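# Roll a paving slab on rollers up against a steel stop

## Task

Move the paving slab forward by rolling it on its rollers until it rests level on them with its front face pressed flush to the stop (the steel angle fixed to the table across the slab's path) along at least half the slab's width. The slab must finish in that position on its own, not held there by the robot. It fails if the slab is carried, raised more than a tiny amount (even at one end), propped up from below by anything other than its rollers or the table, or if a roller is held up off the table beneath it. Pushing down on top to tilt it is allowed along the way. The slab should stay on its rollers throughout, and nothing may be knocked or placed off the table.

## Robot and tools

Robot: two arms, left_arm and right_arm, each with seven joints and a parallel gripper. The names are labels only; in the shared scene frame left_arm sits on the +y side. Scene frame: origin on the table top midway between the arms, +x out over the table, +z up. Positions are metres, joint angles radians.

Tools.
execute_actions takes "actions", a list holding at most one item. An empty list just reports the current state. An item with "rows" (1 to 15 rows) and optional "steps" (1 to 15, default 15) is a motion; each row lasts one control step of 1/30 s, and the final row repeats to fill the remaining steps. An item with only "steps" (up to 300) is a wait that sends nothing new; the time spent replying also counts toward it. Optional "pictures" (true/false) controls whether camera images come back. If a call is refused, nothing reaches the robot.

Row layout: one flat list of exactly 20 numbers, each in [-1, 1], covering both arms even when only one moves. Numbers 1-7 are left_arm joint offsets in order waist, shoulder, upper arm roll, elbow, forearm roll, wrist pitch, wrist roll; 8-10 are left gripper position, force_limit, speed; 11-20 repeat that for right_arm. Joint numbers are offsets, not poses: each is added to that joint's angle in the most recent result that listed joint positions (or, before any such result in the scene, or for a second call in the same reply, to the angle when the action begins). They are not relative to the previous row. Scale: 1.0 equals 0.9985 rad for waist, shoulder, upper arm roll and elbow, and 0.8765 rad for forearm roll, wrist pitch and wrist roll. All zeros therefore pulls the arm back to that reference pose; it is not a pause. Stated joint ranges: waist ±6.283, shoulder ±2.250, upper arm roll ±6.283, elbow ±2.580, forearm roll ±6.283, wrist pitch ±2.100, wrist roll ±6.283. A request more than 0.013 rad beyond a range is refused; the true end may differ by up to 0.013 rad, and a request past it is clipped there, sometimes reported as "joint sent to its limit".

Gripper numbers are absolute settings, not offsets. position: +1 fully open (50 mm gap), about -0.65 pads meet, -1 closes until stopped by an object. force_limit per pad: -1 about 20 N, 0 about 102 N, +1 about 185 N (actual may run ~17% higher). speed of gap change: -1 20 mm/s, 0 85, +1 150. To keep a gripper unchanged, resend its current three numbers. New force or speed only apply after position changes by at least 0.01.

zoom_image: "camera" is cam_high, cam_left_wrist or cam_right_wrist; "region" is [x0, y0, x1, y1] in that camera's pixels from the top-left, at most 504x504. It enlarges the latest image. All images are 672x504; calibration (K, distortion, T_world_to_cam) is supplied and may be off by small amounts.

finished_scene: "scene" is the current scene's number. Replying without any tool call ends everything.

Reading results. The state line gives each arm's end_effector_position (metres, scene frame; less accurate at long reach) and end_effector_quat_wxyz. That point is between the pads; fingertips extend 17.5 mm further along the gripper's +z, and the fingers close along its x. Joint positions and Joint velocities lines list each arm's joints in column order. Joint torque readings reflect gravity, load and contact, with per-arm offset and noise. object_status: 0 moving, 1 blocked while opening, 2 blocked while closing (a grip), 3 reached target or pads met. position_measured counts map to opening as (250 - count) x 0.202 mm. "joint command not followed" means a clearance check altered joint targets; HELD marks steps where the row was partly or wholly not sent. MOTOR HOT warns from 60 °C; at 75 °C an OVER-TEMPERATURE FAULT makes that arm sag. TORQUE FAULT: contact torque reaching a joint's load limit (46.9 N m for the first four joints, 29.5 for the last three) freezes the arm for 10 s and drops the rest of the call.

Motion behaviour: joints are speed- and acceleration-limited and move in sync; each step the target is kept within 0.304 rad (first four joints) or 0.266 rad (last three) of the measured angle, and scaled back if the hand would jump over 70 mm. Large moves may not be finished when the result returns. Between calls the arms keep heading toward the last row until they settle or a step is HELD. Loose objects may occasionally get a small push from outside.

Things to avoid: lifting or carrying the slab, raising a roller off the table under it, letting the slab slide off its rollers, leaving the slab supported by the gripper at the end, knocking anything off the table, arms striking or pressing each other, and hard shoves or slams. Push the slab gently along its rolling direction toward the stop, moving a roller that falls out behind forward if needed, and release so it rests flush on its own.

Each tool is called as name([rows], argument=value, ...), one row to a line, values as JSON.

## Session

execute_actions(actions=[])

Scene clock: 0.00 s of 4350.00 s.
left_arm: end_effector_position=(+0.6228, +0.5549, +0.1164) position_measured=3 object_status=3 end_effector_quat_wxyz=(+0.147, -0.264, +0.822, +0.484) | right_arm: end_effector_position=(+0.3826, -0.7170, +0.2363) position_measured=3 object_status=3 end_effector_quat_wxyz=(+0.109, +0.852, +0.512, +0.007)
Joint positions: left_arm=[ 0.857  1.311 -1.226  1.372  0.103  0.94   3.721] | right_arm=[ 0.741  0.47  -0.084  1.411  0.083  1.047  1.856]
Joint velocities: left_arm=[ 0.     0.    -0.     0.    -0.001 -0.001 -0.   ] | right_arm=[-0.     0.     0.001  0.    -0.     0.    -0.   ]
Joint torques (N m, as the joint torque sensors report them, + toward a larger angle): no reading
camera_calibration (this result's frames):
cam_left_wrist: T_world_to_cam=[[-0.814671, -0.290346, -0.502006, 0.728863], [-0.578503, 0.346349, 0.738496, 0.108175], [-0.0405502, 0.892043, -0.450127, -0.250522], [0, 0, 0, 1]] pos_world=[0.646205, 0.397633, 0.173239]
cam_right_wrist: T_world_to_cam=[[0.466688, 0.880184, -0.0864779, 0.467121], [0.878219, -0.449634, 0.162975, -0.654425], [0.104564, -0.152005, -0.982833, 0.244383], [0, 0, 0, 1]] pos_world=[0.331175, -0.668257, 0.387238]

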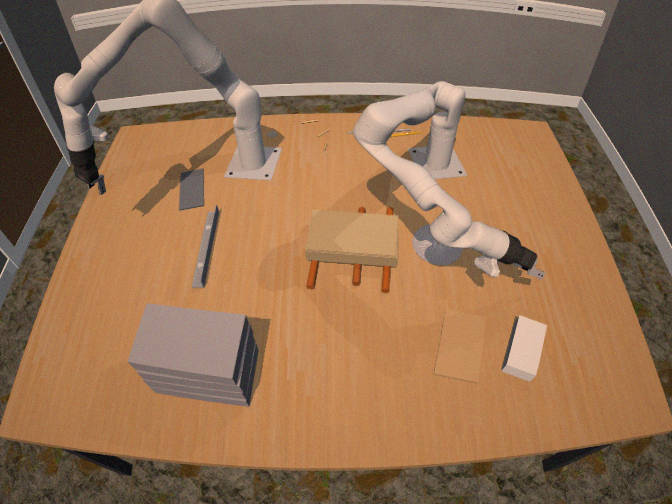

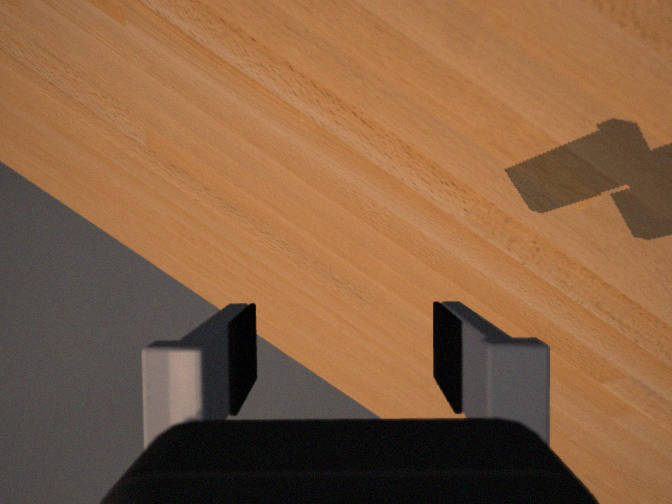

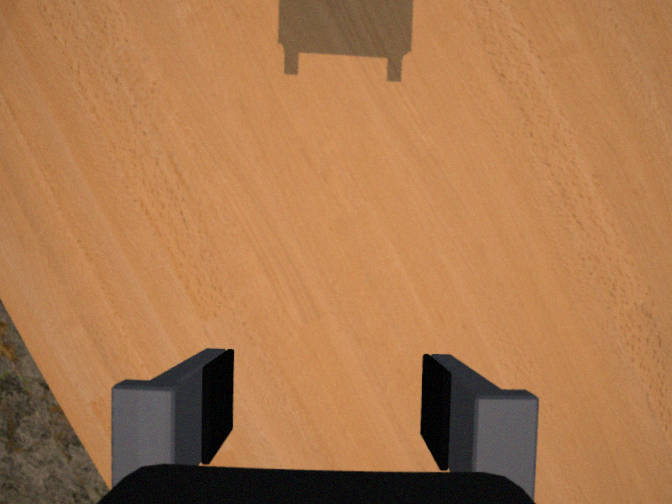

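zoom_image(camera="cam_high", region=[170,180,470,320])

Region (170, 180, 470, 320) of cam_high's 672x504 image, scaled by 1.680, with more detail than that image has; it fills the top 235 rows of this view, and the rest is white.

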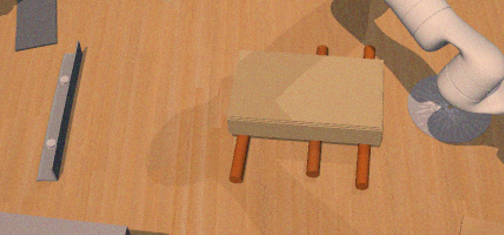

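execute_actions([
  {"rows":[[-0.45,-0.6,0.6,0.06,-0.05,0.08,0,1,0,1, -0.9,0.09,0.045,-0.015,-0.05,0.04,0.25,1,0,1]],"steps":15},
], pictures=false)

execute_actions([
  {"steps":30},
], pictures=false)

Scene clock: 31.43 s of 4350.00 s.
left_arm: end_effector_position=(+0.5794, +0.5585, +0.1161) position_measured=3 object_status=3 end_effector_quat_wxyz=(+0.054, -0.409, +0.878, +0.243) | right_arm: end_effector_position=(+0.4934, -0.5877, +0.2041) position_measured=3 object_status=3 end_effector_quat_wxyz=(+0.068, +0.716, +0.695, +0.011)
Joint positions: left_arm=[ 0.474  0.856 -0.775  1.427  0.064  1.003  3.721] | right_arm=[ 0.4    0.535 -0.05   1.4    0.052  1.072  2.015]
Joint velocities: left_arm=[-0.506 -1.025  1.116  0.045 -0.03   0.059  0.   ] | right_arm=[-0.84   0.08   0.038 -0.014 -0.041  0.031  0.199]
Joint torques (N m, as the joint torque sensors report them, + toward a larger angle): left_arm=[  2.71 -20.97  -5.35  -7.25  -1.32  -0.32   0.15] | right_arm=[ -0.7  -21.89  -0.17  -9.17   0.03  -0.36   0.01]
Steps of this call (steps 1 to 90: nothing new was sent; then 27.93 s passed at rest; steps 91 to 105: all 15 steps of this action). Readings (joint positions | what the end effector reports):
91: left_arm=[0.855 1.309 -1.225 1.372 0.103 0.940 3.721] | right_arm=[0.740 0.470 -0.083 1.411 0.083 1.047 1.857] | left_arm position_measured=3 object_status=3 | right_arm position_measured=3 object_status=3
92: left_arm=[0.849 1.302 -1.218 1.373 0.103 0.941 3.721] | right_arm=[0.733 0.472 -0.081 1.410 0.083 1.048 1.860] | left_arm position_measured=3 object_status=3 | right_arm position_measured=3 object_status=3
94: left_arm=[0.819 1.272 -1.191 1.377 0.099 0.947 3.721] | right_arm=[0.703 0.481 -0.075 1.409 0.080 1.051 1.879] | left_arm position_measured=3 object_status=3 | right_arm position_measured=3 object_status=3
98: left_arm=[0.693 1.146 -1.070 1.400 0.083 0.973 3.721] | right_arm=[0.596 0.507 -0.063 1.404 0.066 1.061 1.945] | left_arm position_measured=3 object_status=3 | right_arm position_measured=3 object_status=3
105: the state above

Scene clock: 32.43 s of 4350.00 s.
left_arm: end_effector_position=(+0.5981, +0.5165, +0.1504) position_measured=3 object_status=3 end_effector_quat_wxyz=(+0.073, -0.407, +0.896, +0.160) | right_arm: end_effector_position=(+0.5791, -0.3122, +0.1921) position_measured=3 object_status=3 end_effector_quat_wxyz=(+0.048, +0.478, +0.877, +0.021)
Joint positions: left_arm=[ 0.407  0.712 -0.626  1.432  0.059  1.01   3.721] | right_arm=[-0.157  0.56  -0.039  1.396  0.039  1.082  2.075]
Joint velocities: left_arm=[-0.     0.    -0.     0.     0.001 -0.001  0.   ] | right_arm=[-0.009  0.    -0.001  0.    -0.    -0.    -0.   ]
Joint torques (N m, as the joint torque sensors report them, + toward a larger angle): left_arm=[  0.23 -21.3   -4.    -8.51  -1.19  -0.66   0.08] | right_arm=[  0.1  -21.72   0.53  -9.17  -0.12  -0.51   0.13]
Steps of this call (steps 1 to 30: the robot went on to your last target). Readings (joint positions | what the end effector reports):
1: left_arm=[0.458 0.823 -0.739 1.428 0.063 1.005 3.721] | right_arm=[0.372 0.538 -0.049 1.399 0.050 1.073 2.022] | left_arm position_measured=3 object_status=3 | right_arm position_measured=3 object_status=3
2: left_arm=[0.445 0.793 -0.707 1.429 0.062 1.006 3.721] | right_arm=[0.344 0.540 -0.048 1.399 0.049 1.074 2.027] | left_arm position_measured=3 object_status=3 | right_arm position_measured=3 object_status=3
4: left_arm=[0.426 0.749 -0.658 1.430 0.061 1.009 3.721] | right_arm=[0.288 0.544 -0.046 1.398 0.047 1.075 2.037] | left_arm position_measured=3 object_status=3 | right_arm position_measured=3 object_status=3
8: left_arm=[0.414 0.719 -0.626 1.431 0.060 1.010 3.721] | right_arm=[0.176 0.549 -0.043 1.397 0.045 1.078 2.051] | left_arm position_measured=3 object_status=3 | right_arm position_measured=3 object_status=3
30: the state above

execute_actions(actions=[])

Scene clock: 40.47 s of 4350.00 s.
left_arm: end_effector_position=(+0.5981, +0.5165, +0.1504) position_measured=3 object_status=3 end_effector_quat_wxyz=(+0.073, -0.407, +0.896, +0.160) | right_arm: end_effector_position=(+0.5791, -0.3118, +0.1921) position_measured=3 object_status=3 end_effector_quat_wxyz=(+0.048, +0.478, +0.877, +0.021)
Joint positions: left_arm=[ 0.407  0.712 -0.626  1.432  0.059  1.01   3.721] | right_arm=[-0.158  0.56  -0.039  1.396  0.039  1.082  2.075]
Joint velocities: left_arm=[-0.     0.     0.    -0.001  0.    -0.001  0.001] | right_arm=[-0.001  0.    -0.     0.    -0.    -0.001  0.   ]
Joint torques (N m, as the joint torque sensors report them, + toward a larger angle): left_arm=[ -0.04 -21.21  -4.29  -8.61  -1.11  -0.46   0.07] | right_arm=[ -0.21 -21.71   0.18  -9.46   0.17  -0.4   -0.06]
Steps of this call (steps 1 to 15: the robot went on to your last target; steps 16 to 90: nothing new was sent; then 5.03 s passed at rest). Readings (joint positions | what the end effector reports):
1: left_arm=[0.407 0.712 -0.626 1.432 0.059 1.010 3.721] | right_arm=[-0.157 0.560 -0.039 1.396 0.039 1.082 2.075] | left_arm position_measured=3 object_status=3 | right_arm position_measured=3 object_status=3
2: left_arm=[0.407 0.712 -0.626 1.432 0.059 1.010 3.721] | right_arm=[-0.157 0.560 -0.039 1.396 0.039 1.082 2.075] | left_arm position_measured=3 object_status=3 | right_arm position_measured=3 object_status=3
4: left_arm=[0.407 0.712 -0.626 1.432 0.059 1.010 3.721] | right_arm=[-0.157 0.560 -0.039 1.396 0.039 1.082 2.075] | left_arm position_measured=3 object_status=3 | right_arm position_measured=3 object_status=3
8: left_arm=[0.407 0.712 -0.626 1.432 0.059 1.010 3.721] | right_arm=[-0.158 0.560 -0.039 1.396 0.039 1.082 2.075] | left_arm position_measured=3 object_status=3 | right_arm position_measured=3 object_status=3
90: the state above
All arms were judged still, so your last target was given up. Only a new action makes them travel on or press farther. Fingers that are still opening or closing keep moving.
camera_calibration (this result's frames):
cam_left_wrist: T_world_to_cam=[[-0.653625, -0.708853, -0.265143, 0.798787], [-0.755928, 0.594497, 0.274128, 0.129853], [-0.0366902, 0.379606, -0.92442, 0.131709], [0, 0, 0, 1]] pos_world=[0.6251, 0.439028, 0.29795]
cam_right_wrist: T_world_to_cam=[[-0.547234, 0.835503, -0.0497017, 0.581092], [0.833904, 0.549347, 0.0531228, -0.279362], [0.0716877, -0.0123759, -0.99735, 0.307321], [0, 0, 0, 1]] pos_world=[0.528923, -0.328234, 0.350229]

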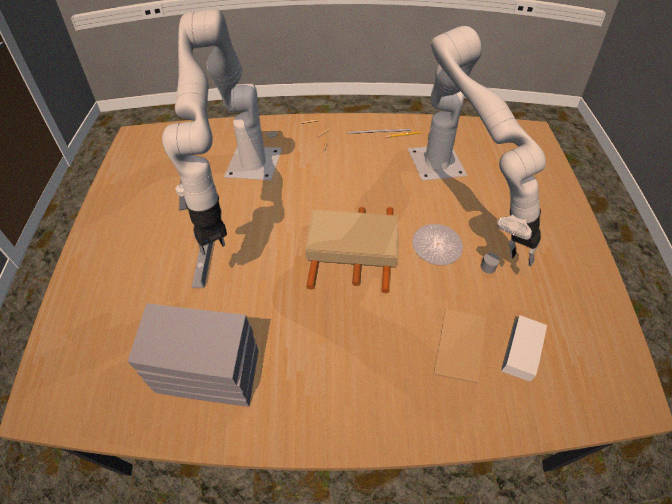

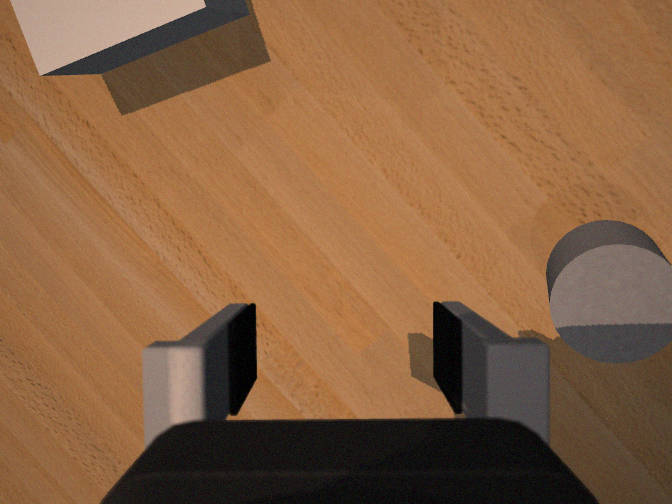

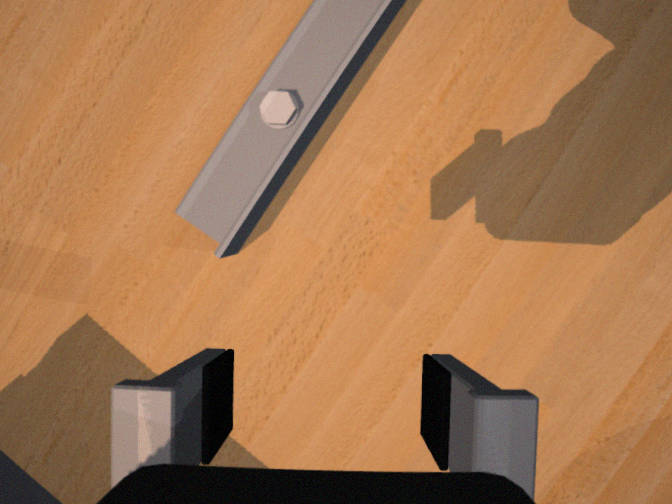

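execute_actions([
  {"rows":[[0,0,0,0,0,0,0,1,0,1,-0.763,0.089,0.039,-0.016,-0.0445,0.035,0.241,1,0,1]],"steps":15},
], pictures=false)

execute_actions([
  {"steps":45},
])

Scene clock: 44.17 s of 4350.00 s.
left_arm: end_effector_position=(+0.5981, +0.5165, +0.1504) position_measured=3 object_status=3 end_effector_quat_wxyz=(+0.073, -0.407, +0.896, +0.160) | right_arm: end_effector_position=(+0.5511, -0.1444, +0.1616) position_measured=3 object_status=3 end_effector_quat_wxyz=(+0.013, +0.265, +0.964, +0.007)
Joint positions: left_arm=[ 0.407  0.712 -0.626  1.432  0.059  1.01   3.721] | right_arm=[-0.5    0.624 -0.009  1.384  0.011  1.104  2.229]
Joint velocities: left_arm=[ 0.    -0.    -0.001  0.001 -0.    -0.002  0.001] | right_arm=[-0.847  0.079  0.032 -0.015 -0.037  0.027  0.192]
Joint torques (N m, as the joint torque sensors report them, + toward a larger angle): left_arm=[  0.22 -21.25  -3.88  -8.41  -0.94  -0.52   0.16] | right_arm=[ -0.26 -23.11  -0.07  -8.64   0.15   0.19  -0.17]
Steps of this call (steps 1 to 90: nothing new was sent; then 0.20 s passed at rest; steps 91 to 105: all 15 steps of this action). Readings (joint positions | what the end effector reports):
91: left_arm=[0.407 0.712 -0.626 1.432 0.059 1.010 3.721] | right_arm=[-0.159 0.560 -0.038 1.396 0.039 1.082 2.076] | left_arm position_measured=3 object_status=3 | right_arm position_measured=3 object_status=3
92: left_arm=[0.407 0.712 -0.626 1.432 0.059 1.010 3.721] | right_arm=[-0.166 0.562 -0.036 1.395 0.040 1.083 2.079] | left_arm position_measured=3 object_status=3 | right_arm position_measured=3 object_status=3
94: left_arm=[0.407 0.712 -0.626 1.432 0.059 1.010 3.721] | right_arm=[-0.195 0.570 -0.031 1.394 0.037 1.085 2.097] | left_arm position_measured=3 object_status=3 | right_arm position_measured=3 object_status=3
98: left_arm=[0.407 0.712 -0.626 1.432 0.059 1.010 3.721] | right_arm=[-0.303 0.597 -0.021 1.389 0.024 1.094 2.161] | left_arm position_measured=3 object_status=3 | right_arm position_measured=3 object_status=3
105: the state above

Scene clock: 45.67 s of 4350.00 s.
left_arm: end_effector_position=(+0.5981, +0.5165, +0.1504) position_measured=3 object_status=3 end_effector_quat_wxyz=(+0.073, -0.407, +0.896, +0.160) | right_arm: end_effector_position=(+0.4466, +0.0424, +0.1503) position_measured=3 object_status=3 end_effector_quat_wxyz=(+0.000, +0.037, +0.999, +0.000)
Joint positions: left_arm=[ 0.407  0.712 -0.626  1.432  0.059  1.01   3.721] | right_arm=[-0.919  0.648  0.     1.38   0.     1.113  2.286]
Joint velocities: left_arm=[-0.     0.    -0.     0.001  0.     0.003  0.   ] | right_arm=[ 0.     0.    -0.    -0.     0.    -0.001  0.   ]
Joint torques (N m, as the joint torque sensors report them, + toward a larger angle): left_arm=[  0.11 -21.19  -3.79  -8.56  -1.04  -0.66   0.19] | right_arm=[  0.   -22.15  -0.02  -8.71   0.2    0.09   0.2 ]
Steps of this call (steps 1 to 45: the robot went on to your last target). Readings (joint positions | what the end effector reports):
1: left_arm=[0.407 0.712 -0.626 1.432 0.059 1.010 3.721] | right_arm=[-0.529 0.627 -0.008 1.383 0.010 1.105 2.235] | left_arm position_measured=3 object_status=3 | right_arm position_measured=3 object_status=3
2: left_arm=[0.407 0.712 -0.626 1.432 0.059 1.010 3.721] | right_arm=[-0.557 0.629 -0.007 1.383 0.009 1.106 2.241] | left_arm position_measured=3 object_status=3 | right_arm position_measured=3 object_status=3
4: left_arm=[0.407 0.712 -0.626 1.432 0.059 1.010 3.721] | right_arm=[-0.613 0.633 -0.006 1.382 0.007 1.107 2.250] | left_arm position_measured=3 object_status=3 | right_arm position_measured=3 object_status=3
8: left_arm=[0.407 0.712 -0.626 1.432 0.059 1.010 3.721] | right_arm=[-0.726 0.639 -0.004 1.381 0.005 1.109 2.264] | left_arm position_measured=3 object_status=3 | right_arm position_measured=3 object_status=3
45: the state above
All arms were judged still, so your last target was given up. Only a new action makes them travel on or press farther. Fingers that are still opening or closing keep moving.
camera_calibration (this result's frames):
cam_left_wrist: T_world_to_cam=[[-0.653626, -0.708852, -0.265146, 0.798788], [-0.755928, 0.594497, 0.274127, 0.129854], [-0.0366868, 0.379608, -0.92442, 0.131706], [0, 0, 0, 1]] pos_world=[0.625101, 0.439028, 0.297951]
cam_right_wrist: T_world_to_cam=[[-0.997792, 0.064748, 0.0147833, 0.434809], [0.0642856, 0.997485, -0.0298659, -0.0240712], [-0.0166799, -0.0288496, -0.999445, 0.320033], [0, 0, 0, 1]] pos_world=[0.440735, 0.00509039, 0.312709]

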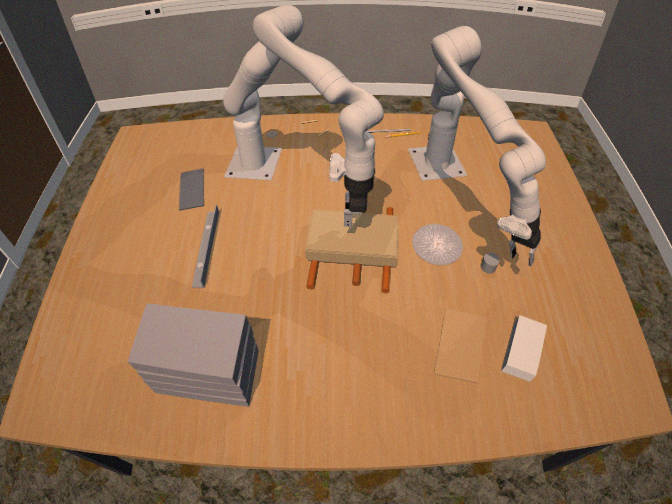

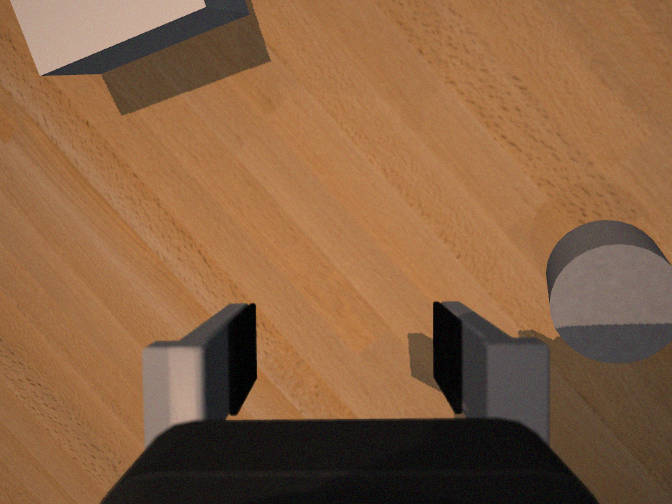

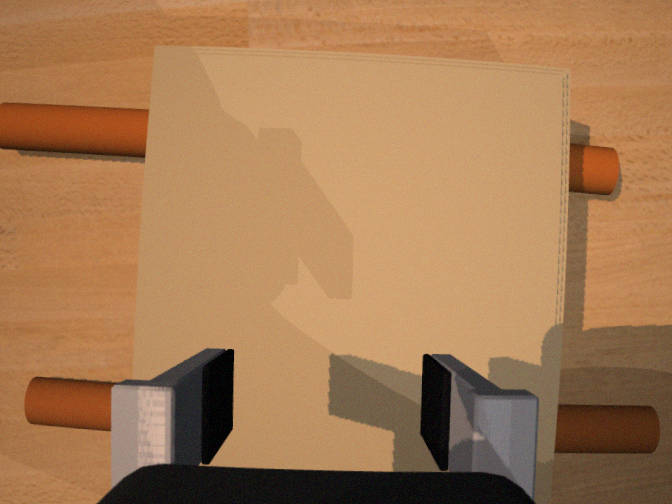

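execute_actions([
  {"rows":[[0,0,0,0,0,0,0,1,0,1,0,0.012,0,0.012,0,-0.027,0,1,0,1],[0,0,0,0,0,0,0,1,0,1,0,0.024,0,0.024,0,-0.054,0,1,0,1],[0,0,0,0,0,0,0,1,0,1,0,0.036,0,0.035,0,-0.081,0,1,0,1],[0,0,0,0,0,0,0,1,0,1,0,0.048,0,0.047,0,-0.108,0,1,0,1],[0,0,0,0,0,0,0,1,0,1,0,0.060,0,0.059,0,-0.135,0,1,0,1],[0,0,0,0,0,0,0,1,0,1,0,0.070,0,0.069,0,-0.158,0,1,0,1],[0,0,0,0,0,0,0,1,0,1,0,0.077,0,0.076,0,-0.174,0,1,0,1],[0,0,0,0,0,0,0,1,0,1,0,0.082,0,0.080,0,-0.185,0,1,0,1],[0,0,0,0,0,0,0,1,0,1,0,0.086,0,0.083,0,-0.190,0,1,0,1],[0,0,0,0,0,0,0,1,0,1,0,0.092,0,0.086,0,-0.190,0,1,0,1],[0,0,0,0,0,0,0,1,0,1,0,0.098,0,0.090,0,-0.190,0,1,0,1],[0,0,0,0,0,0,0,1,0,1,0,0.104,0,0.093,0,-0.190,0,1,0,1]],"steps":15},
], pictures=false)

execute_actions([
  {"steps":15},
], pictures=false)

Scene clock: 54.93 s of 4350.00 s.
left_arm: end_effector_position=(+0.5981, +0.5165, +0.1504) position_measured=3 object_status=3 end_effector_quat_wxyz=(+0.073, -0.407, +0.896, +0.160) | right_arm: end_effector_position=(+0.4464, +0.0427, +0.0837) position_measured=3 object_status=3 end_effector_quat_wxyz=(-0.000, +0.037, +0.999, -0.000)
Joint positions: left_arm=[ 0.407  0.712 -0.626  1.432  0.059  1.01   3.721] | right_arm=[-0.92   0.732  0.     1.462 -0.     0.949  2.287]
Joint velocities: left_arm=[ 0. -0. -0.  0. -0. -0.  0.] | right_arm=[-0.    -0.004  0.002  0.018  0.005 -0.013 -0.001]
Joint torques (N m, as the joint torque sensors report them, + toward a larger angle): left_arm=[  0.08 -21.27  -4.13  -8.18  -1.35  -0.39  -0.06] | right_arm=[ 0.31 -6.36  0.09 -0.28 -0.05 -1.36  0.17]
Steps of this call (steps 1 to 90: nothing new was sent; then 5.77 s passed at rest; steps 91 to 105: all 15 steps of this action). Readings (joint positions | what the end effector reports):
91: left_arm=[0.407 0.712 -0.626 1.432 0.059 1.010 3.721] | right_arm=[-0.919 0.650 0.000 1.381 0.000 1.111 2.286] | left_arm position_measured=3 object_status=3 | right_arm position_measured=3 object_status=3
92: left_arm=[0.407 0.712 -0.626 1.432 0.059 1.010 3.721] | right_arm=[-0.919 0.655 0.000 1.385 0.000 1.102 2.286] | left_arm position_measured=3 object_status=3 | right_arm position_measured=3 object_status=3
94: left_arm=[0.407 0.712 -0.626 1.432 0.059 1.010 3.721] | right_arm=[-0.919 0.673 0.000 1.402 0.000 1.067 2.286] | left_arm position_measured=3 object_status=3 | right_arm position_measured=3 object_status=3
98: left_arm=[0.407 0.712 -0.626 1.432 0.059 1.010 3.721] | right_arm=[-0.919 0.714 0.000 1.444 0.000 0.983 2.286] | left_arm position_measured=3 object_status=3 | right_arm position_measured=3 object_status=3
105: the state above

Scene clock: 55.43 s of 4350.00 s.
left_arm: end_effector_position=(+0.5981, +0.5165, +0.1504) position_measured=3 object_status=3 end_effector_quat_wxyz=(+0.073, -0.407, +0.896, +0.160) | right_arm: end_effector_position=(+0.4464, +0.0423, +0.0837) position_measured=3 object_status=3 end_effector_quat_wxyz=(-0.000, +0.037, +0.999, -0.000)
Joint positions: left_arm=[ 0.407  0.712 -0.626  1.432  0.059  1.01   3.721] | right_arm=[-0.92   0.731  0.     1.462  0.     0.949  2.287]
Joint velocities: left_arm=[-0.    -0.     0.     0.     0.     0.001  0.001] | right_arm=[ 0.  0. -0. -0.  0. -0.  0.]
Joint torques (N m, as the joint torque sensors report them, + toward a larger angle): left_arm=[  0.24 -21.25  -3.74  -8.73  -0.98  -0.55   0.12] | right_arm=[ 0.05 -5.19 -0.19  0.09  0.04 -1.4  -0.05]
Steps of this call (steps 1 to 15: the robot went on to your last target). Readings (joint positions | what the end effector reports):
1: left_arm=[0.407 0.712 -0.626 1.432 0.059 1.010 3.721] | right_arm=[-0.920 0.731 0.000 1.462 0.000 0.949 2.286] | left_arm position_measured=3 object_status=3 | right_arm position_measured=3 object_status=3
2: left_arm=[0.407 0.712 -0.626 1.432 0.059 1.010 3.721] | right_arm=[-0.920 0.731 0.000 1.462 0.000 0.949 2.287] | left_arm position_measured=3 object_status=3 | right_arm position_measured=3 object_status=3
4: left_arm=[0.407 0.712 -0.626 1.432 0.059 1.010 3.721] | right_arm=[-0.920 0.731 0.000 1.462 0.000 0.949 2.287] | left_arm position_measured=3 object_status=3 | right_arm position_measured=3 object_status=3
8: left_arm=[0.407 0.712 -0.626 1.432 0.059 1.010 3.721] | right_arm=[-0.920 0.731 0.000 1.462 0.000 0.949 2.287] | left_arm position_measured=3 object_status=3 | right_arm position_measured=3 object_status=3
15: the state above
All arms were judged still, so your last target was given up. Only a new action makes them travel on or press farther. Fingers that are still opening or closing keep moving.

execute_actions([
  {"rows":[[0,0,0,0,0,0,0,1,0,1,0.002,0.016,0,0.019,0,-0.005,0.003,1,0,1],[0,0,0,0,0,0,0,1,0,1,0.005,0.013,0,0.026,0,-0.009,0.005,1,0,1],[0,0,0,0,0,0,0,1,0,1,0.007,0.009,0,0.034,0,-0.014,0.008,1,0,1],[0,0,0,0,0,0,0,1,0,1,0.009,0.006,0,0.041,0,-0.018,0.010,1,0,1],[0,0,0,0,0,0,0,1,0,1,0.011,0.002,0,0.049,0,-0.023,0.013,1,0,1],[0,0,0,0,0,0,0,1,0,1,0.014,-0.002,0,0.056,0,-0.027,0.016,1,0,1],[0,0,0,0,0,0,0,1,0,1,0.016,-0.005,0,0.064,0,-0.032,0.018,1,0,1],[0,0,0,0,0,0,0,1,0,1,0.018,-0.009,0,0.071,0,-0.036,0.021,1,0,1],[0,0,0,0,0,0,0,1,0,1,0.020,-0.013,0,0.079,0,-0.041,0.023,1,0,1],[0,0,0,0,0,0,0,1,0,1,0.023,-0.016,0,0.086,0,-0.045,0.026,1,0,1],[0,0,0,0,0,0,0,1,0,1,0.025,-0.020,0,0.094,0,-0.050,0.028,1,0,1],[0,0,0,0,0,0,0,1,0,1,0.027,-0.023,0,0.101,0,-0.055,0.031,1,0,1],[0,0,0,0,0,0,0,1,0,1,0.029,-0.027,0,0.109,0,-0.059,0.034,1,0,1],[0,0,0,0,0,0,0,1,0,1,0.032,-0.031,0,0.116,0,-0.064,0.036,1,0,1],[0,0,0,0,0,0,0,1,0,1,0.034,-0.034,0,0.124,0,-0.068,0.039,1,0,1]],"steps":15},
], pictures=false)

execute_actions([
  {"steps":12},
])

Scene clock: 62.83 s of 4350.00 s.
left_arm: end_effector_position=(+0.5981, +0.5165, +0.1504) position_measured=3 object_status=3 end_effector_quat_wxyz=(+0.073, -0.407, +0.896, +0.160) | right_arm: end_effector_position=(+0.4420, +0.0118, +0.0839) position_measured=3 object_status=3 end_effector_quat_wxyz=(+0.002, +0.038, +0.999, -0.001)
Joint positions: left_arm=[ 0.407  0.712 -0.626  1.432  0.059  1.01   3.721] | right_arm=[-0.888  0.685  0.004  1.559  0.003  0.896  2.316]
Joint velocities: left_arm=[-0. -0.  0. -0.  0.  0. -0.] | right_arm=[ 0.076 -0.101  0.005  0.22   0.006 -0.124  0.069]
Joint torques (N m, as the joint torque sensors report them, + toward a larger angle): left_arm=[  0.1  -21.16  -3.94  -8.33  -0.99  -0.63   0.03] | right_arm=[-1.94 -5.79 -1.84  2.01 -1.21  0.4   0.16]
Steps of this call (steps 1 to 130: nothing new was sent; then 2.57 s passed at rest; steps 131 to 145: all 15 steps of this action). Readings (joint positions | what the end effector reports):
131: left_arm=[0.407 0.712 -0.626 1.432 0.059 1.010 3.721] | right_arm=[-0.919 0.730 0.000 1.463 0.000 0.949 2.287] | left_arm position_measured=3 object_status=3 | right_arm position_measured=3 object_status=3
132: left_arm=[0.407 0.712 -0.626 1.432 0.059 1.010 3.721] | right_arm=[-0.918 0.729 -0.000 1.467 -0.000 0.945 2.288] | left_arm position_measured=3 object_status=3 | right_arm position_measured=3 object_status=3
134: left_arm=[0.407 0.712 -0.626 1.432 0.059 1.010 3.721] | right_arm=[-0.914 0.723 0.000 1.479 0.000 0.940 2.292] | left_arm position_measured=3 object_status=3 | right_arm position_measured=3 object_status=3
138: left_arm=[0.407 0.712 -0.626 1.432 0.059 1.010 3.721] | right_arm=[-0.905 0.710 0.002 1.508 0.001 0.926 2.301] | left_arm position_measured=3 object_status=3 | right_arm position_measured=3 object_status=3
145: the state above

Scene clock: 63.23 s of 4350.00 s.
left_arm: end_effector_position=(+0.5981, +0.5165, +0.1504) position_measured=3 object_status=3 end_effector_quat_wxyz=(+0.073, -0.407, +0.896, +0.160) | right_arm: end_effector_position=(+0.4413, +0.0068, +0.0839) position_measured=3 object_status=3 end_effector_quat_wxyz=(+0.002, +0.039, +0.999, -0.001)
Joint positions: left_arm=[ 0.407  0.712 -0.626  1.432  0.059  1.01   3.721] | right_arm=[-0.882  0.678  0.004  1.573  0.003  0.888  2.321]
Joint velocities: left_arm=[ 0.    -0.    -0.001 -0.    -0.    -0.    -0.   ] | right_arm=[ 0. -0.  0.  0.  0.  0.  0.]
Joint torques (N m, as the joint torque sensors report them, + toward a larger angle): left_arm=[ -0.09 -20.89  -3.98  -8.76  -1.21  -0.68   0.12] | right_arm=[-2.44 -5.14 -2.64  1.77 -1.42  0.68 -0.03]
Steps of this call (steps 1 to 12: the robot went on to your last target). Readings (joint positions | what the end effector reports):
1: left_arm=[0.407 0.712 -0.626 1.432 0.059 1.010 3.721] | right_arm=[-0.886 0.682 0.004 1.566 0.003 0.892 2.319] | left_arm position_measured=3 object_status=3 | right_arm position_measured=3 object_status=3
2: left_arm=[0.407 0.712 -0.626 1.432 0.059 1.010 3.721] | right_arm=[-0.884 0.680 0.005 1.570 0.003 0.891 2.320] | left_arm position_measured=3 object_status=3 | right_arm position_measured=3 object_status=3
4: left_arm=[0.407 0.712 -0.626 1.432 0.059 1.010 3.721] | right_arm=[-0.883 0.678 0.005 1.573 0.004 0.891 2.321] | left_arm position_measured=3 object_status=3 | right_arm position_measured=3 object_status=3
8: left_arm=[0.407 0.712 -0.626 1.432 0.059 1.010 3.721] | right_arm=[-0.882 0.678 0.004 1.574 0.003 0.888 2.321] | left_arm position_measured=3 object_status=3 | right_arm position_measured=3 object_status=3
12: the state above
camera_calibration (this result's frames):
cam_left_wrist: T_world_to_cam=[[-0.653626, -0.708849, -0.265153, 0.798791], [-0.755928, 0.594498, 0.274125, 0.129856], [-0.0366803, 0.379612, -0.924418, 0.1317], [0, 0, 0, 1]] pos_world=[0.625103, 0.439028, 0.297951]
cam_right_wrist: T_world_to_cam=[[-0.997585, 0.0686782, 0.0104058, 0.433055], [0.0683151, 0.997152, -0.0319501, 0.00827899], [-0.0125704, -0.0311621, -0.999435, 0.250708], [0, 0, 0, 1]] pos_world=[0.434594, -0.0301842, 0.246325]

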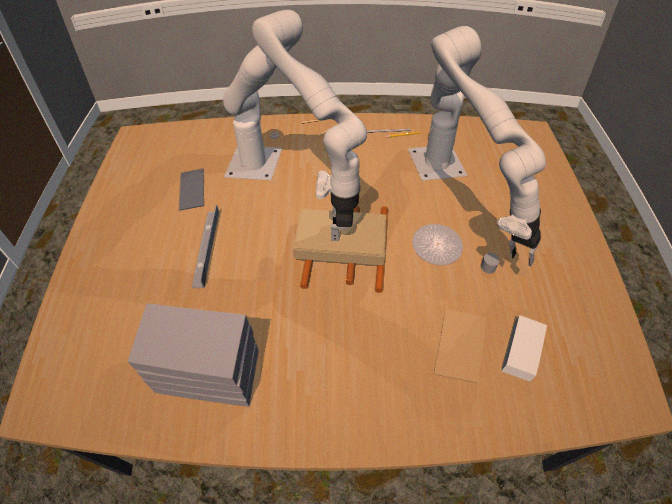

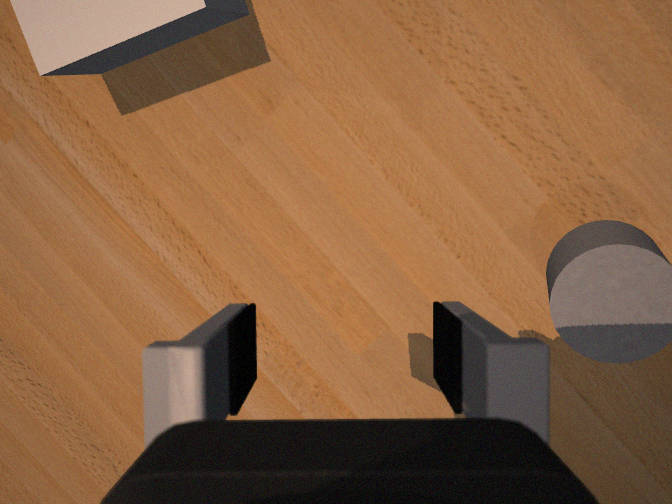

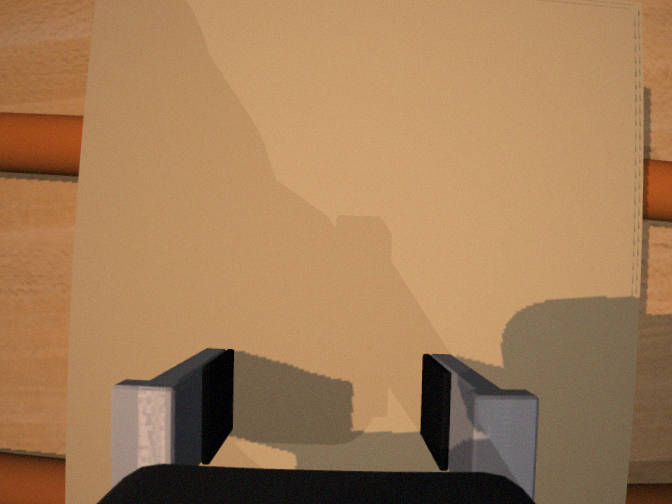

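execute_actions([
  {"rows":[[0,0,0,0,0,0,0,1,0,1,0.003,0.017,0,0.017,0,-0.003,0.004,1,0,1],[0,0,0,0,0,0,0,1,0,1,0.006,0.015,0,0.022,0,-0.006,0.007,1,0,1],[0,0,0,0,0,0,0,1,0,1,0.009,0.013,-0.001,0.027,-0.001,-0.009,0.011,1,0,1],[0,0,0,0,0,0,0,1,0,1,0.012,0.010,-0.001,0.033,-0.001,-0.011,0.015,1,0,1],[0,0,0,0,0,0,0,1,0,1,0.015,0.008,-0.001,0.038,-0.001,-0.014,0.018,1,0,1],[0,0,0,0,0,0,0,1,0,1,0.018,0.005,-0.002,0.043,-0.001,-0.017,0.022,1,0,1],[0,0,0,0,0,0,0,1,0,1,0.021,0.003,-0.002,0.048,-0.002,-0.020,0.026,1,0,1],[0,0,0,0,0,0,0,1,0,1,0.024,0.000,-0.002,0.053,-0.002,-0.023,0.029,1,0,1],[0,0,0,0,0,0,0,1,0,1,0.027,-0.002,-0.002,0.058,-0.002,-0.026,0.033,1,0,1],[0,0,0,0,0,0,0,1,0,1,0.030,-0.005,-0.003,0.063,-0.002,-0.029,0.037,1,0,1],[0,0,0,0,0,0,0,1,0,1,0.033,-0.007,-0.003,0.069,-0.002,-0.031,0.040,1,0,1],[0,0,0,0,0,0,0,1,0,1,0.036,-0.010,-0.003,0.074,-0.003,-0.034,0.044,1,0,1],[0,0,0,0,0,0,0,1,0,1,0.039,-0.012,-0.004,0.079,-0.003,-0.037,0.048,1,0,1],[0,0,0,0,0,0,0,1,0,1,0.042,-0.015,-0.004,0.084,-0.003,-0.040,0.051,1,0,1],[0,0,0,0,0,0,0,1,0,1,0.045,-0.017,-0.004,0.089,-0.003,-0.043,0.055,1,0,1]],"steps":15},
], pictures=false)

execute_actions([
  {"steps":15},
])

Scene clock: 67.67 s of 4350.00 s.
left_arm: end_effector_position=(+0.5981, +0.5165, +0.1504) position_measured=3 object_status=3 end_effector_quat_wxyz=(+0.073, -0.407, +0.896, +0.160) | right_arm: end_effector_position=(+0.4383, -0.0204, +0.0837) position_measured=3 object_status=3 end_effector_quat_wxyz=(+0.000, +0.037, +0.999, -0.001)
Joint positions: left_arm=[ 0.407  0.712 -0.626  1.432  0.059  1.01   3.721] | right_arm=[-0.842  0.645  0.002  1.642  0.001  0.856  2.364]
Joint velocities: left_arm=[-0.     0.    -0.     0.001  0.     0.001  0.   ] | right_arm=[ 0.091 -0.069 -0.005  0.152 -0.002 -0.077  0.094]
Joint torques (N m, as the joint torque sensors report them, + toward a larger angle): left_arm=[  0.16 -21.43  -4.03  -8.47  -1.13  -0.63   0.3 ] | right_arm=[-0.9  -4.01 -1.03  1.24 -0.26 -0.41  0.23]
Steps of this call (steps 1 to 30: the robot went on to your last target; steps 31 to 90: nothing new was sent; then 0.93 s passed at rest; steps 91 to 105: all 15 steps of this action). Readings (joint positions | what the end effector reports):
91: left_arm=[0.407 0.712 -0.626 1.432 0.059 1.010 3.721] | right_arm=[-0.881 0.677 0.004 1.574 0.003 0.888 2.322] | left_arm position_measured=3 object_status=3 | right_arm position_measured=3 object_status=3
92: left_arm=[0.407 0.712 -0.626 1.432 0.059 1.010 3.721] | right_arm=[-0.879 0.676 0.003 1.577 0.002 0.886 2.323] | left_arm position_measured=3 object_status=3 | right_arm position_measured=3 object_status=3
94: left_arm=[0.407 0.712 -0.626 1.432 0.059 1.010 3.721] | right_arm=[-0.874 0.672 0.003 1.585 0.002 0.883 2.328] | left_arm position_measured=3 object_status=3 | right_arm position_measured=3 object_status=3
98: left_arm=[0.407 0.712 -0.626 1.432 0.059 1.010 3.721] | right_arm=[-0.863 0.662 0.004 1.606 0.002 0.874 2.341] | left_arm position_measured=3 object_status=3 | right_arm position_measured=3 object_status=3
105: the state above

Scene clock: 68.17 s of 4350.00 s.
left_arm: end_effector_position=(+0.5981, +0.5165, +0.1504) position_measured=3 object_status=3 end_effector_quat_wxyz=(+0.073, -0.407, +0.896, +0.160) | right_arm: end_effector_position=(+0.4379, -0.0241, +0.0837) position_measured=3 object_status=3 end_effector_quat_wxyz=(-0.000, +0.037, +0.999, -0.001)
Joint positions: left_arm=[ 0.407  0.712 -0.626  1.432  0.059  1.01   3.721] | right_arm=[-0.837  0.641  0.002  1.651  0.001  0.852  2.369]
Joint velocities: left_arm=[ 0.    -0.     0.001  0.001 -0.     0.     0.001] | right_arm=[-0.     0.     0.001  0.     0.    -0.     0.   ]
Joint torques (N m, as the joint torque sensors report them, + toward a larger angle): left_arm=[  0.1  -21.09  -3.89  -8.28  -1.08  -0.42   0.16] | right_arm=[-1.08 -3.56 -0.64  1.05 -0.17 -0.89  0.2 ]
Steps of this call (steps 1 to 15: the robot went on to your last target). Readings (joint positions | what the end effector reports):
1: left_arm=[0.407 0.712 -0.626 1.432 0.059 1.010 3.721] | right_arm=[-0.839 0.643 0.002 1.646 0.001 0.854 2.367] | left_arm position_measured=3 object_status=3 | right_arm position_measured=3 object_status=3
2: left_arm=[0.407 0.712 -0.626 1.432 0.059 1.010 3.721] | right_arm=[-0.838 0.642 0.002 1.649 0.001 0.853 2.368] | left_arm position_measured=3 object_status=3 | right_arm position_measured=3 object_status=3
4: left_arm=[0.407 0.712 -0.626 1.432 0.059 1.010 3.721] | right_arm=[-0.837 0.641 0.003 1.651 0.001 0.853 2.369] | left_arm position_measured=3 object_status=3 | right_arm position_measured=3 object_status=3
8: left_arm=[0.407 0.712 -0.626 1.432 0.059 1.010 3.721] | right_arm=[-0.837 0.641 0.002 1.651 0.001 0.852 2.369] | left_arm position_measured=3 object_status=3 | right_arm position_measured=3 object_status=3
15: the state above
All arms were judged still, so your last target was given up. Only a new action makes them travel on or press farther. Fingers that are still opening or closing keep moving.
camera_calibration (this result's frames):
cam_left_wrist: T_world_to_cam=[[-0.653626, -0.708848, -0.265156, 0.798793], [-0.755928, 0.594499, 0.274124, 0.129857], [-0.0366769, 0.379613, -0.924418, 0.131697], [0, 0, 0, 1]] pos_world=[0.625104, 0.439028, 0.297951]
cam_right_wrist: T_world_to_cam=[[-0.997716, 0.0657003, 0.0156999, 0.431321], [0.0651668, 0.997349, -0.0323697, 0.0406925], [-0.017785, -0.0312727, -0.999353, 0.251787], [0, 0, 0, 1]] pos_world=[0.432162, -0.0610485, 0.24617]

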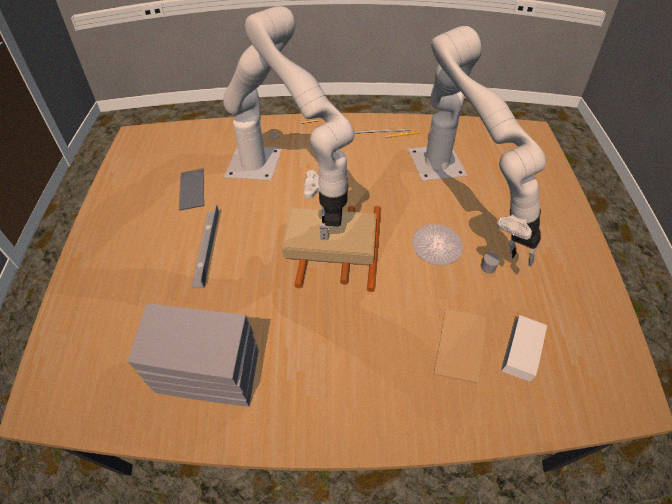

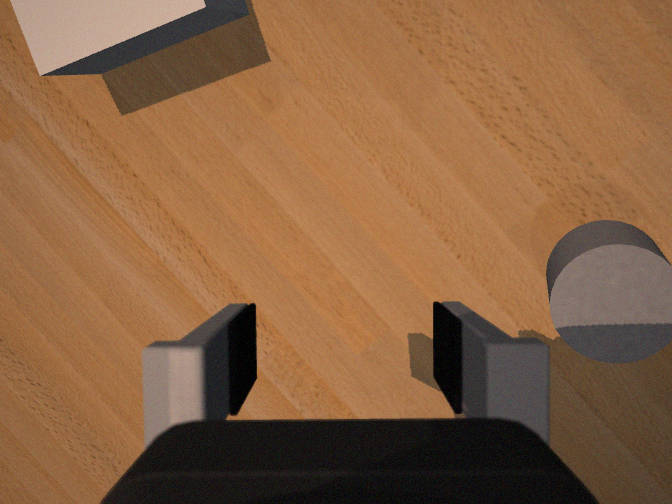

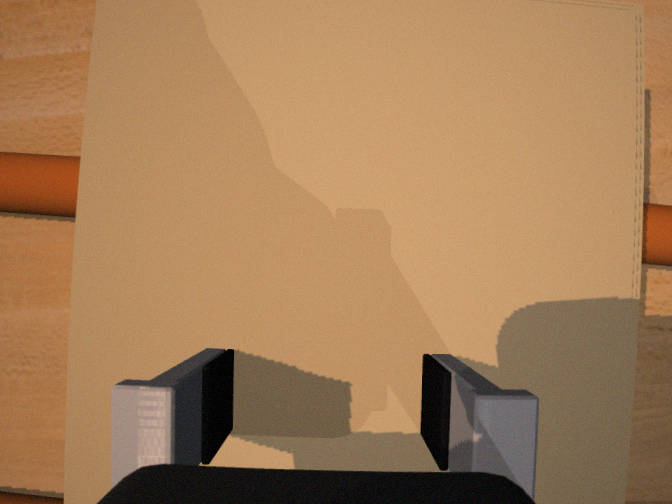

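execute_actions([
  {"rows":[[0,0,0,0,0,0,0,1,0,1,0.002,0.018,0,0.016,0,-0.002,0.003,1,0,1],[0,0,0,0,0,0,0,1,0,1,0.005,0.016,0,0.020,0,-0.005,0.006,1,0,1],[0,0,0,0,0,0,0,1,0,1,0.008,0.014,0,0.024,0,-0.007,0.009,1,0,1],[0,0,0,0,0,0,0,1,0,1,0.011,0.012,0,0.029,0,-0.010,0.013,1,0,1],[0,0,0,0,0,0,0,1,0,1,0.014,0.010,0,0.033,0,-0.012,0.016,1,0,1],[0,0,0,0,0,0,0,1,0,1,0.016,0.008,0,0.037,0,-0.015,0.019,1,0,1],[0,0,0,0,0,0,0,1,0,1,0.019,0.005,0,0.042,0,-0.017,0.022,1,0,1],[0,0,0,0,0,0,0,1,0,1,0.022,0.003,0,0.046,0,-0.020,0.026,1,0,1],[0,0,0,0,0,0,0,1,0,1,0.025,0.001,0,0.051,0,-0.023,0.029,1,0,1],[0,0,0,0,0,0,0,1,0,1,0.027,-0.001,0,0.055,0,-0.025,0.032,1,0,1]],"steps":15},
], pictures=false)

execute_actions([
  {"rows":[[0,0,0,0,0,0,0,1,0,1,0,0.012,0,0.008,0,0,0,1,0,1],[0,0,0,0,0,0,0,1,0,1,0,0.006,0,0.004,0,0,0,1,0,1],[0,0,0,0,0,0,0,1,0,1,0,0,0,0,0,0.005,0,1,0,1],[0,0,0,0,0,0,0,1,0,1,0,-0.006,0,-0.006,0,0.014,0,1,0,1],[0,0,0,0,0,0,0,1,0,1,0,-0.014,0,-0.014,0,0.032,0,1,0,1],[0,0,0,0,0,0,0,1,0,1,0,-0.024,0,-0.024,0,0.055,0,1,0,1],[0,0,0,0,0,0,0,1,0,1,0,-0.036,0,-0.036,0,0.082,0,1,0,1],[0,0,0,0,0,0,0,1,0,1,0,-0.048,0,-0.048,0,0.11,0,1,0,1],[0,0,0,0,0,0,0,1,0,1,0,-0.06,0,-0.06,0,0.137,0,1,0,1],[0,0,0,0,0,0,0,1,0,1,0,-0.07,0,-0.07,0,0.16,0,1,0,1]],"steps":15},
])

Scene clock: 73.83 s of 4350.00 s.
left_arm: end_effector_position=(+0.5981, +0.5165, +0.1504) position_measured=3 object_status=3 end_effector_quat_wxyz=(+0.073, -0.407, +0.896, +0.160) | right_arm: end_effector_position=(+0.4356, -0.0435, +0.0837) position_measured=3 object_status=3 end_effector_quat_wxyz=(-0.001, +0.037, +0.999, -0.003)
Joint positions: left_arm=[ 0.407  0.712 -0.626  1.432  0.059  1.01   3.721] | right_arm=[-0.81   0.62   0.003  1.695  0.001  0.832  2.397]
Joint velocities: left_arm=[ 0.     0.     0.001  0.    -0.     0.001 -0.   ] | right_arm=[ 0.004 -0.002 -0.009  0.001 -0.006 -0.013  0.001]
Joint torques (N m, as the joint torque sensors report them, + toward a larger angle): left_arm=[  0.22 -21.31  -3.98  -8.44  -1.07  -0.45   0.05] | right_arm=[-0.73 -2.21 -0.77  0.32 -0.18 -1.43  0.01]
Steps of this call (steps 1 to 90: nothing new was sent; then 2.17 s passed at rest; steps 91 to 105: all 15 steps of this action). Readings (joint positions | what the end effector reports):
91: left_arm=[0.407 0.712 -0.626 1.432 0.059 1.010 3.721] | right_arm=[-0.836 0.640 0.002 1.652 0.001 0.851 2.370] | left_arm position_measured=3 object_status=3 | right_arm position_measured=3 object_status=3
92: left_arm=[0.407 0.712 -0.626 1.432 0.059 1.010 3.721] | right_arm=[-0.834 0.639 0.001 1.654 0.000 0.850 2.371] | left_arm position_measured=3 object_status=3 | right_arm position_measured=3 object_status=3
94: left_arm=[0.407 0.712 -0.626 1.432 0.059 1.010 3.721] | right_arm=[-0.830 0.636 0.001 1.661 0.000 0.847 2.376] | left_arm position_measured=3 object_status=3 | right_arm position_measured=3 object_status=3
98: left_arm=[0.407 0.712 -0.626 1.432 0.059 1.010 3.721] | right_arm=[-0.819 0.628 0.002 1.679 0.001 0.840 2.387] | left_arm position_measured=3 object_status=3 | right_arm position_measured=3 object_status=3
105: the state above

Scene clock: 74.33 s of 4350.00 s.
left_arm: end_effector_position=(+0.5981, +0.5165, +0.1504) position_measured=3 object_status=3 end_effector_quat_wxyz=(+0.073, -0.407, +0.896, +0.160) | right_arm: end_effector_position=(+0.4378, -0.0418, +0.1334) position_measured=3 object_status=3 end_effector_quat_wxyz=(-0.002, +0.037, +0.999, -0.003)
Joint positions: left_arm=[ 0.407  0.712 -0.626  1.432  0.059  1.01   3.721] | right_arm=[-0.81   0.551  0.003  1.625  0.001  0.972  2.397]
Joint velocities: left_arm=[-0.     0.     0.    -0.     0.     0.     0.001] | right_arm=[ 0.    -0.012 -0.001  0.002 -0.     0.017 -0.   ]
Joint torques (N m, as the joint torque sensors report them, + toward a larger angle): left_arm=[  0.18 -21.31  -3.85  -8.23  -1.04  -0.55  -0.04] | right_arm=[  0.06 -20.21  -0.05  -8.25   0.01   0.25  -0.03]
Steps of this call (steps 1 to 15: all 15 steps of this action). Readings (joint positions | what the end effector reports):
1: left_arm=[0.407 0.712 -0.626 1.432 0.059 1.010 3.721] | right_arm=[-0.810 0.618 0.003 1.695 0.001 0.832 2.397] | left_arm position_measured=3 object_status=3 | right_arm position_measured=3 object_status=3
2: left_arm=[0.407 0.712 -0.626 1.432 0.059 1.010 3.721] | right_arm=[-0.810 0.617 0.003 1.696 0.001 0.832 2.397] | left_arm position_measured=3 object_status=3 | right_arm position_measured=3 object_status=3
4: left_arm=[0.407 0.712 -0.626 1.432 0.059 1.010 3.721] | right_arm=[-0.810 0.614 0.003 1.696 0.001 0.835 2.397] | left_arm position_measured=3 object_status=3 | right_arm position_measured=3 object_status=3
8: left_arm=[0.407 0.712 -0.626 1.432 0.059 1.010 3.721] | right_arm=[-0.810 0.592 0.003 1.671 0.001 0.882 2.397] | left_arm position_measured=3 object_status=3 | right_arm position_measured=3 object_status=3
15: the state above
camera_calibration (this result's frames):
cam_left_wrist: T_world_to_cam=[[-0.653626, -0.708845, -0.265163, 0.798796], [-0.755928, 0.5945, 0.274121, 0.129859], [-0.0366702, 0.379617, -0.924417, 0.131692], [0, 0, 0, 1]] pos_world=[0.625107, 0.439029, 0.297952]
cam_right_wrist: T_world_to_cam=[[-0.997636, 0.0660175, 0.0190694, 0.43113], [0.0652911, 0.997199, -0.0364875, 0.0604798], [-0.0214248, -0.0351562, -0.999152, 0.302293], [0, 0, 0, 1]] pos_world=[0.432639, -0.0781451, 0.296022]

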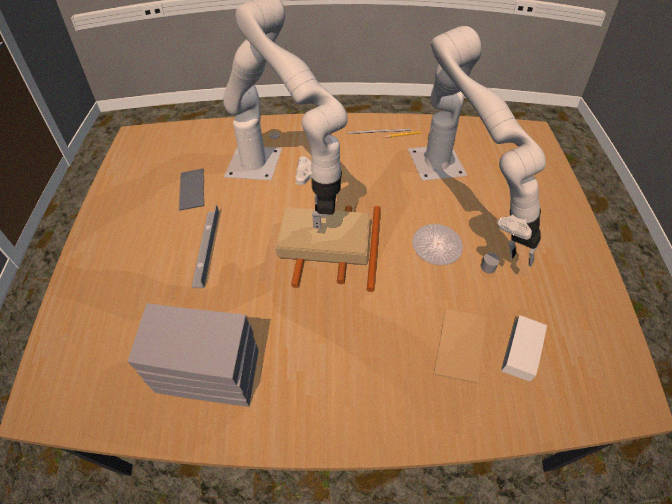

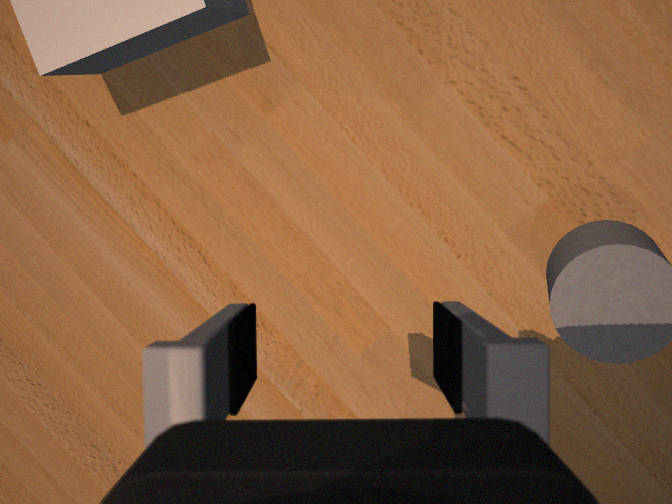

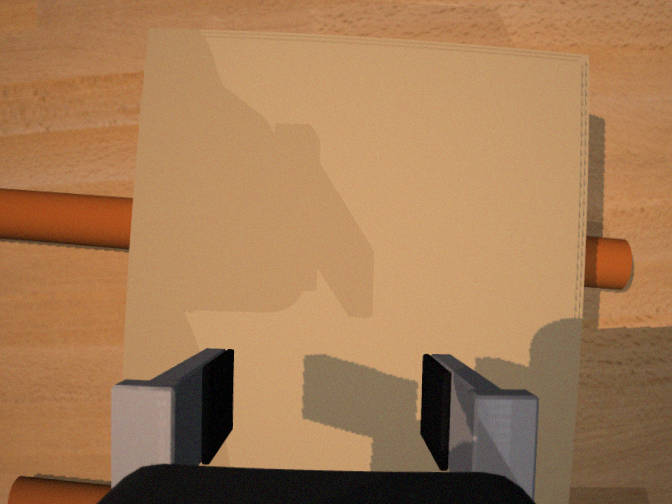

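zoom_image(camera="cam_high", region=[270, 190, 420, 300])

Region (270, 190, 420, 300) of cam_high's 672x504 image, scaled by 3.360, with more detail than that image has; it fills the top 370 rows of this view, and the rest is white.

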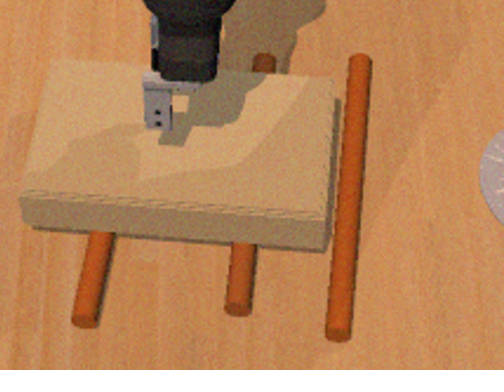

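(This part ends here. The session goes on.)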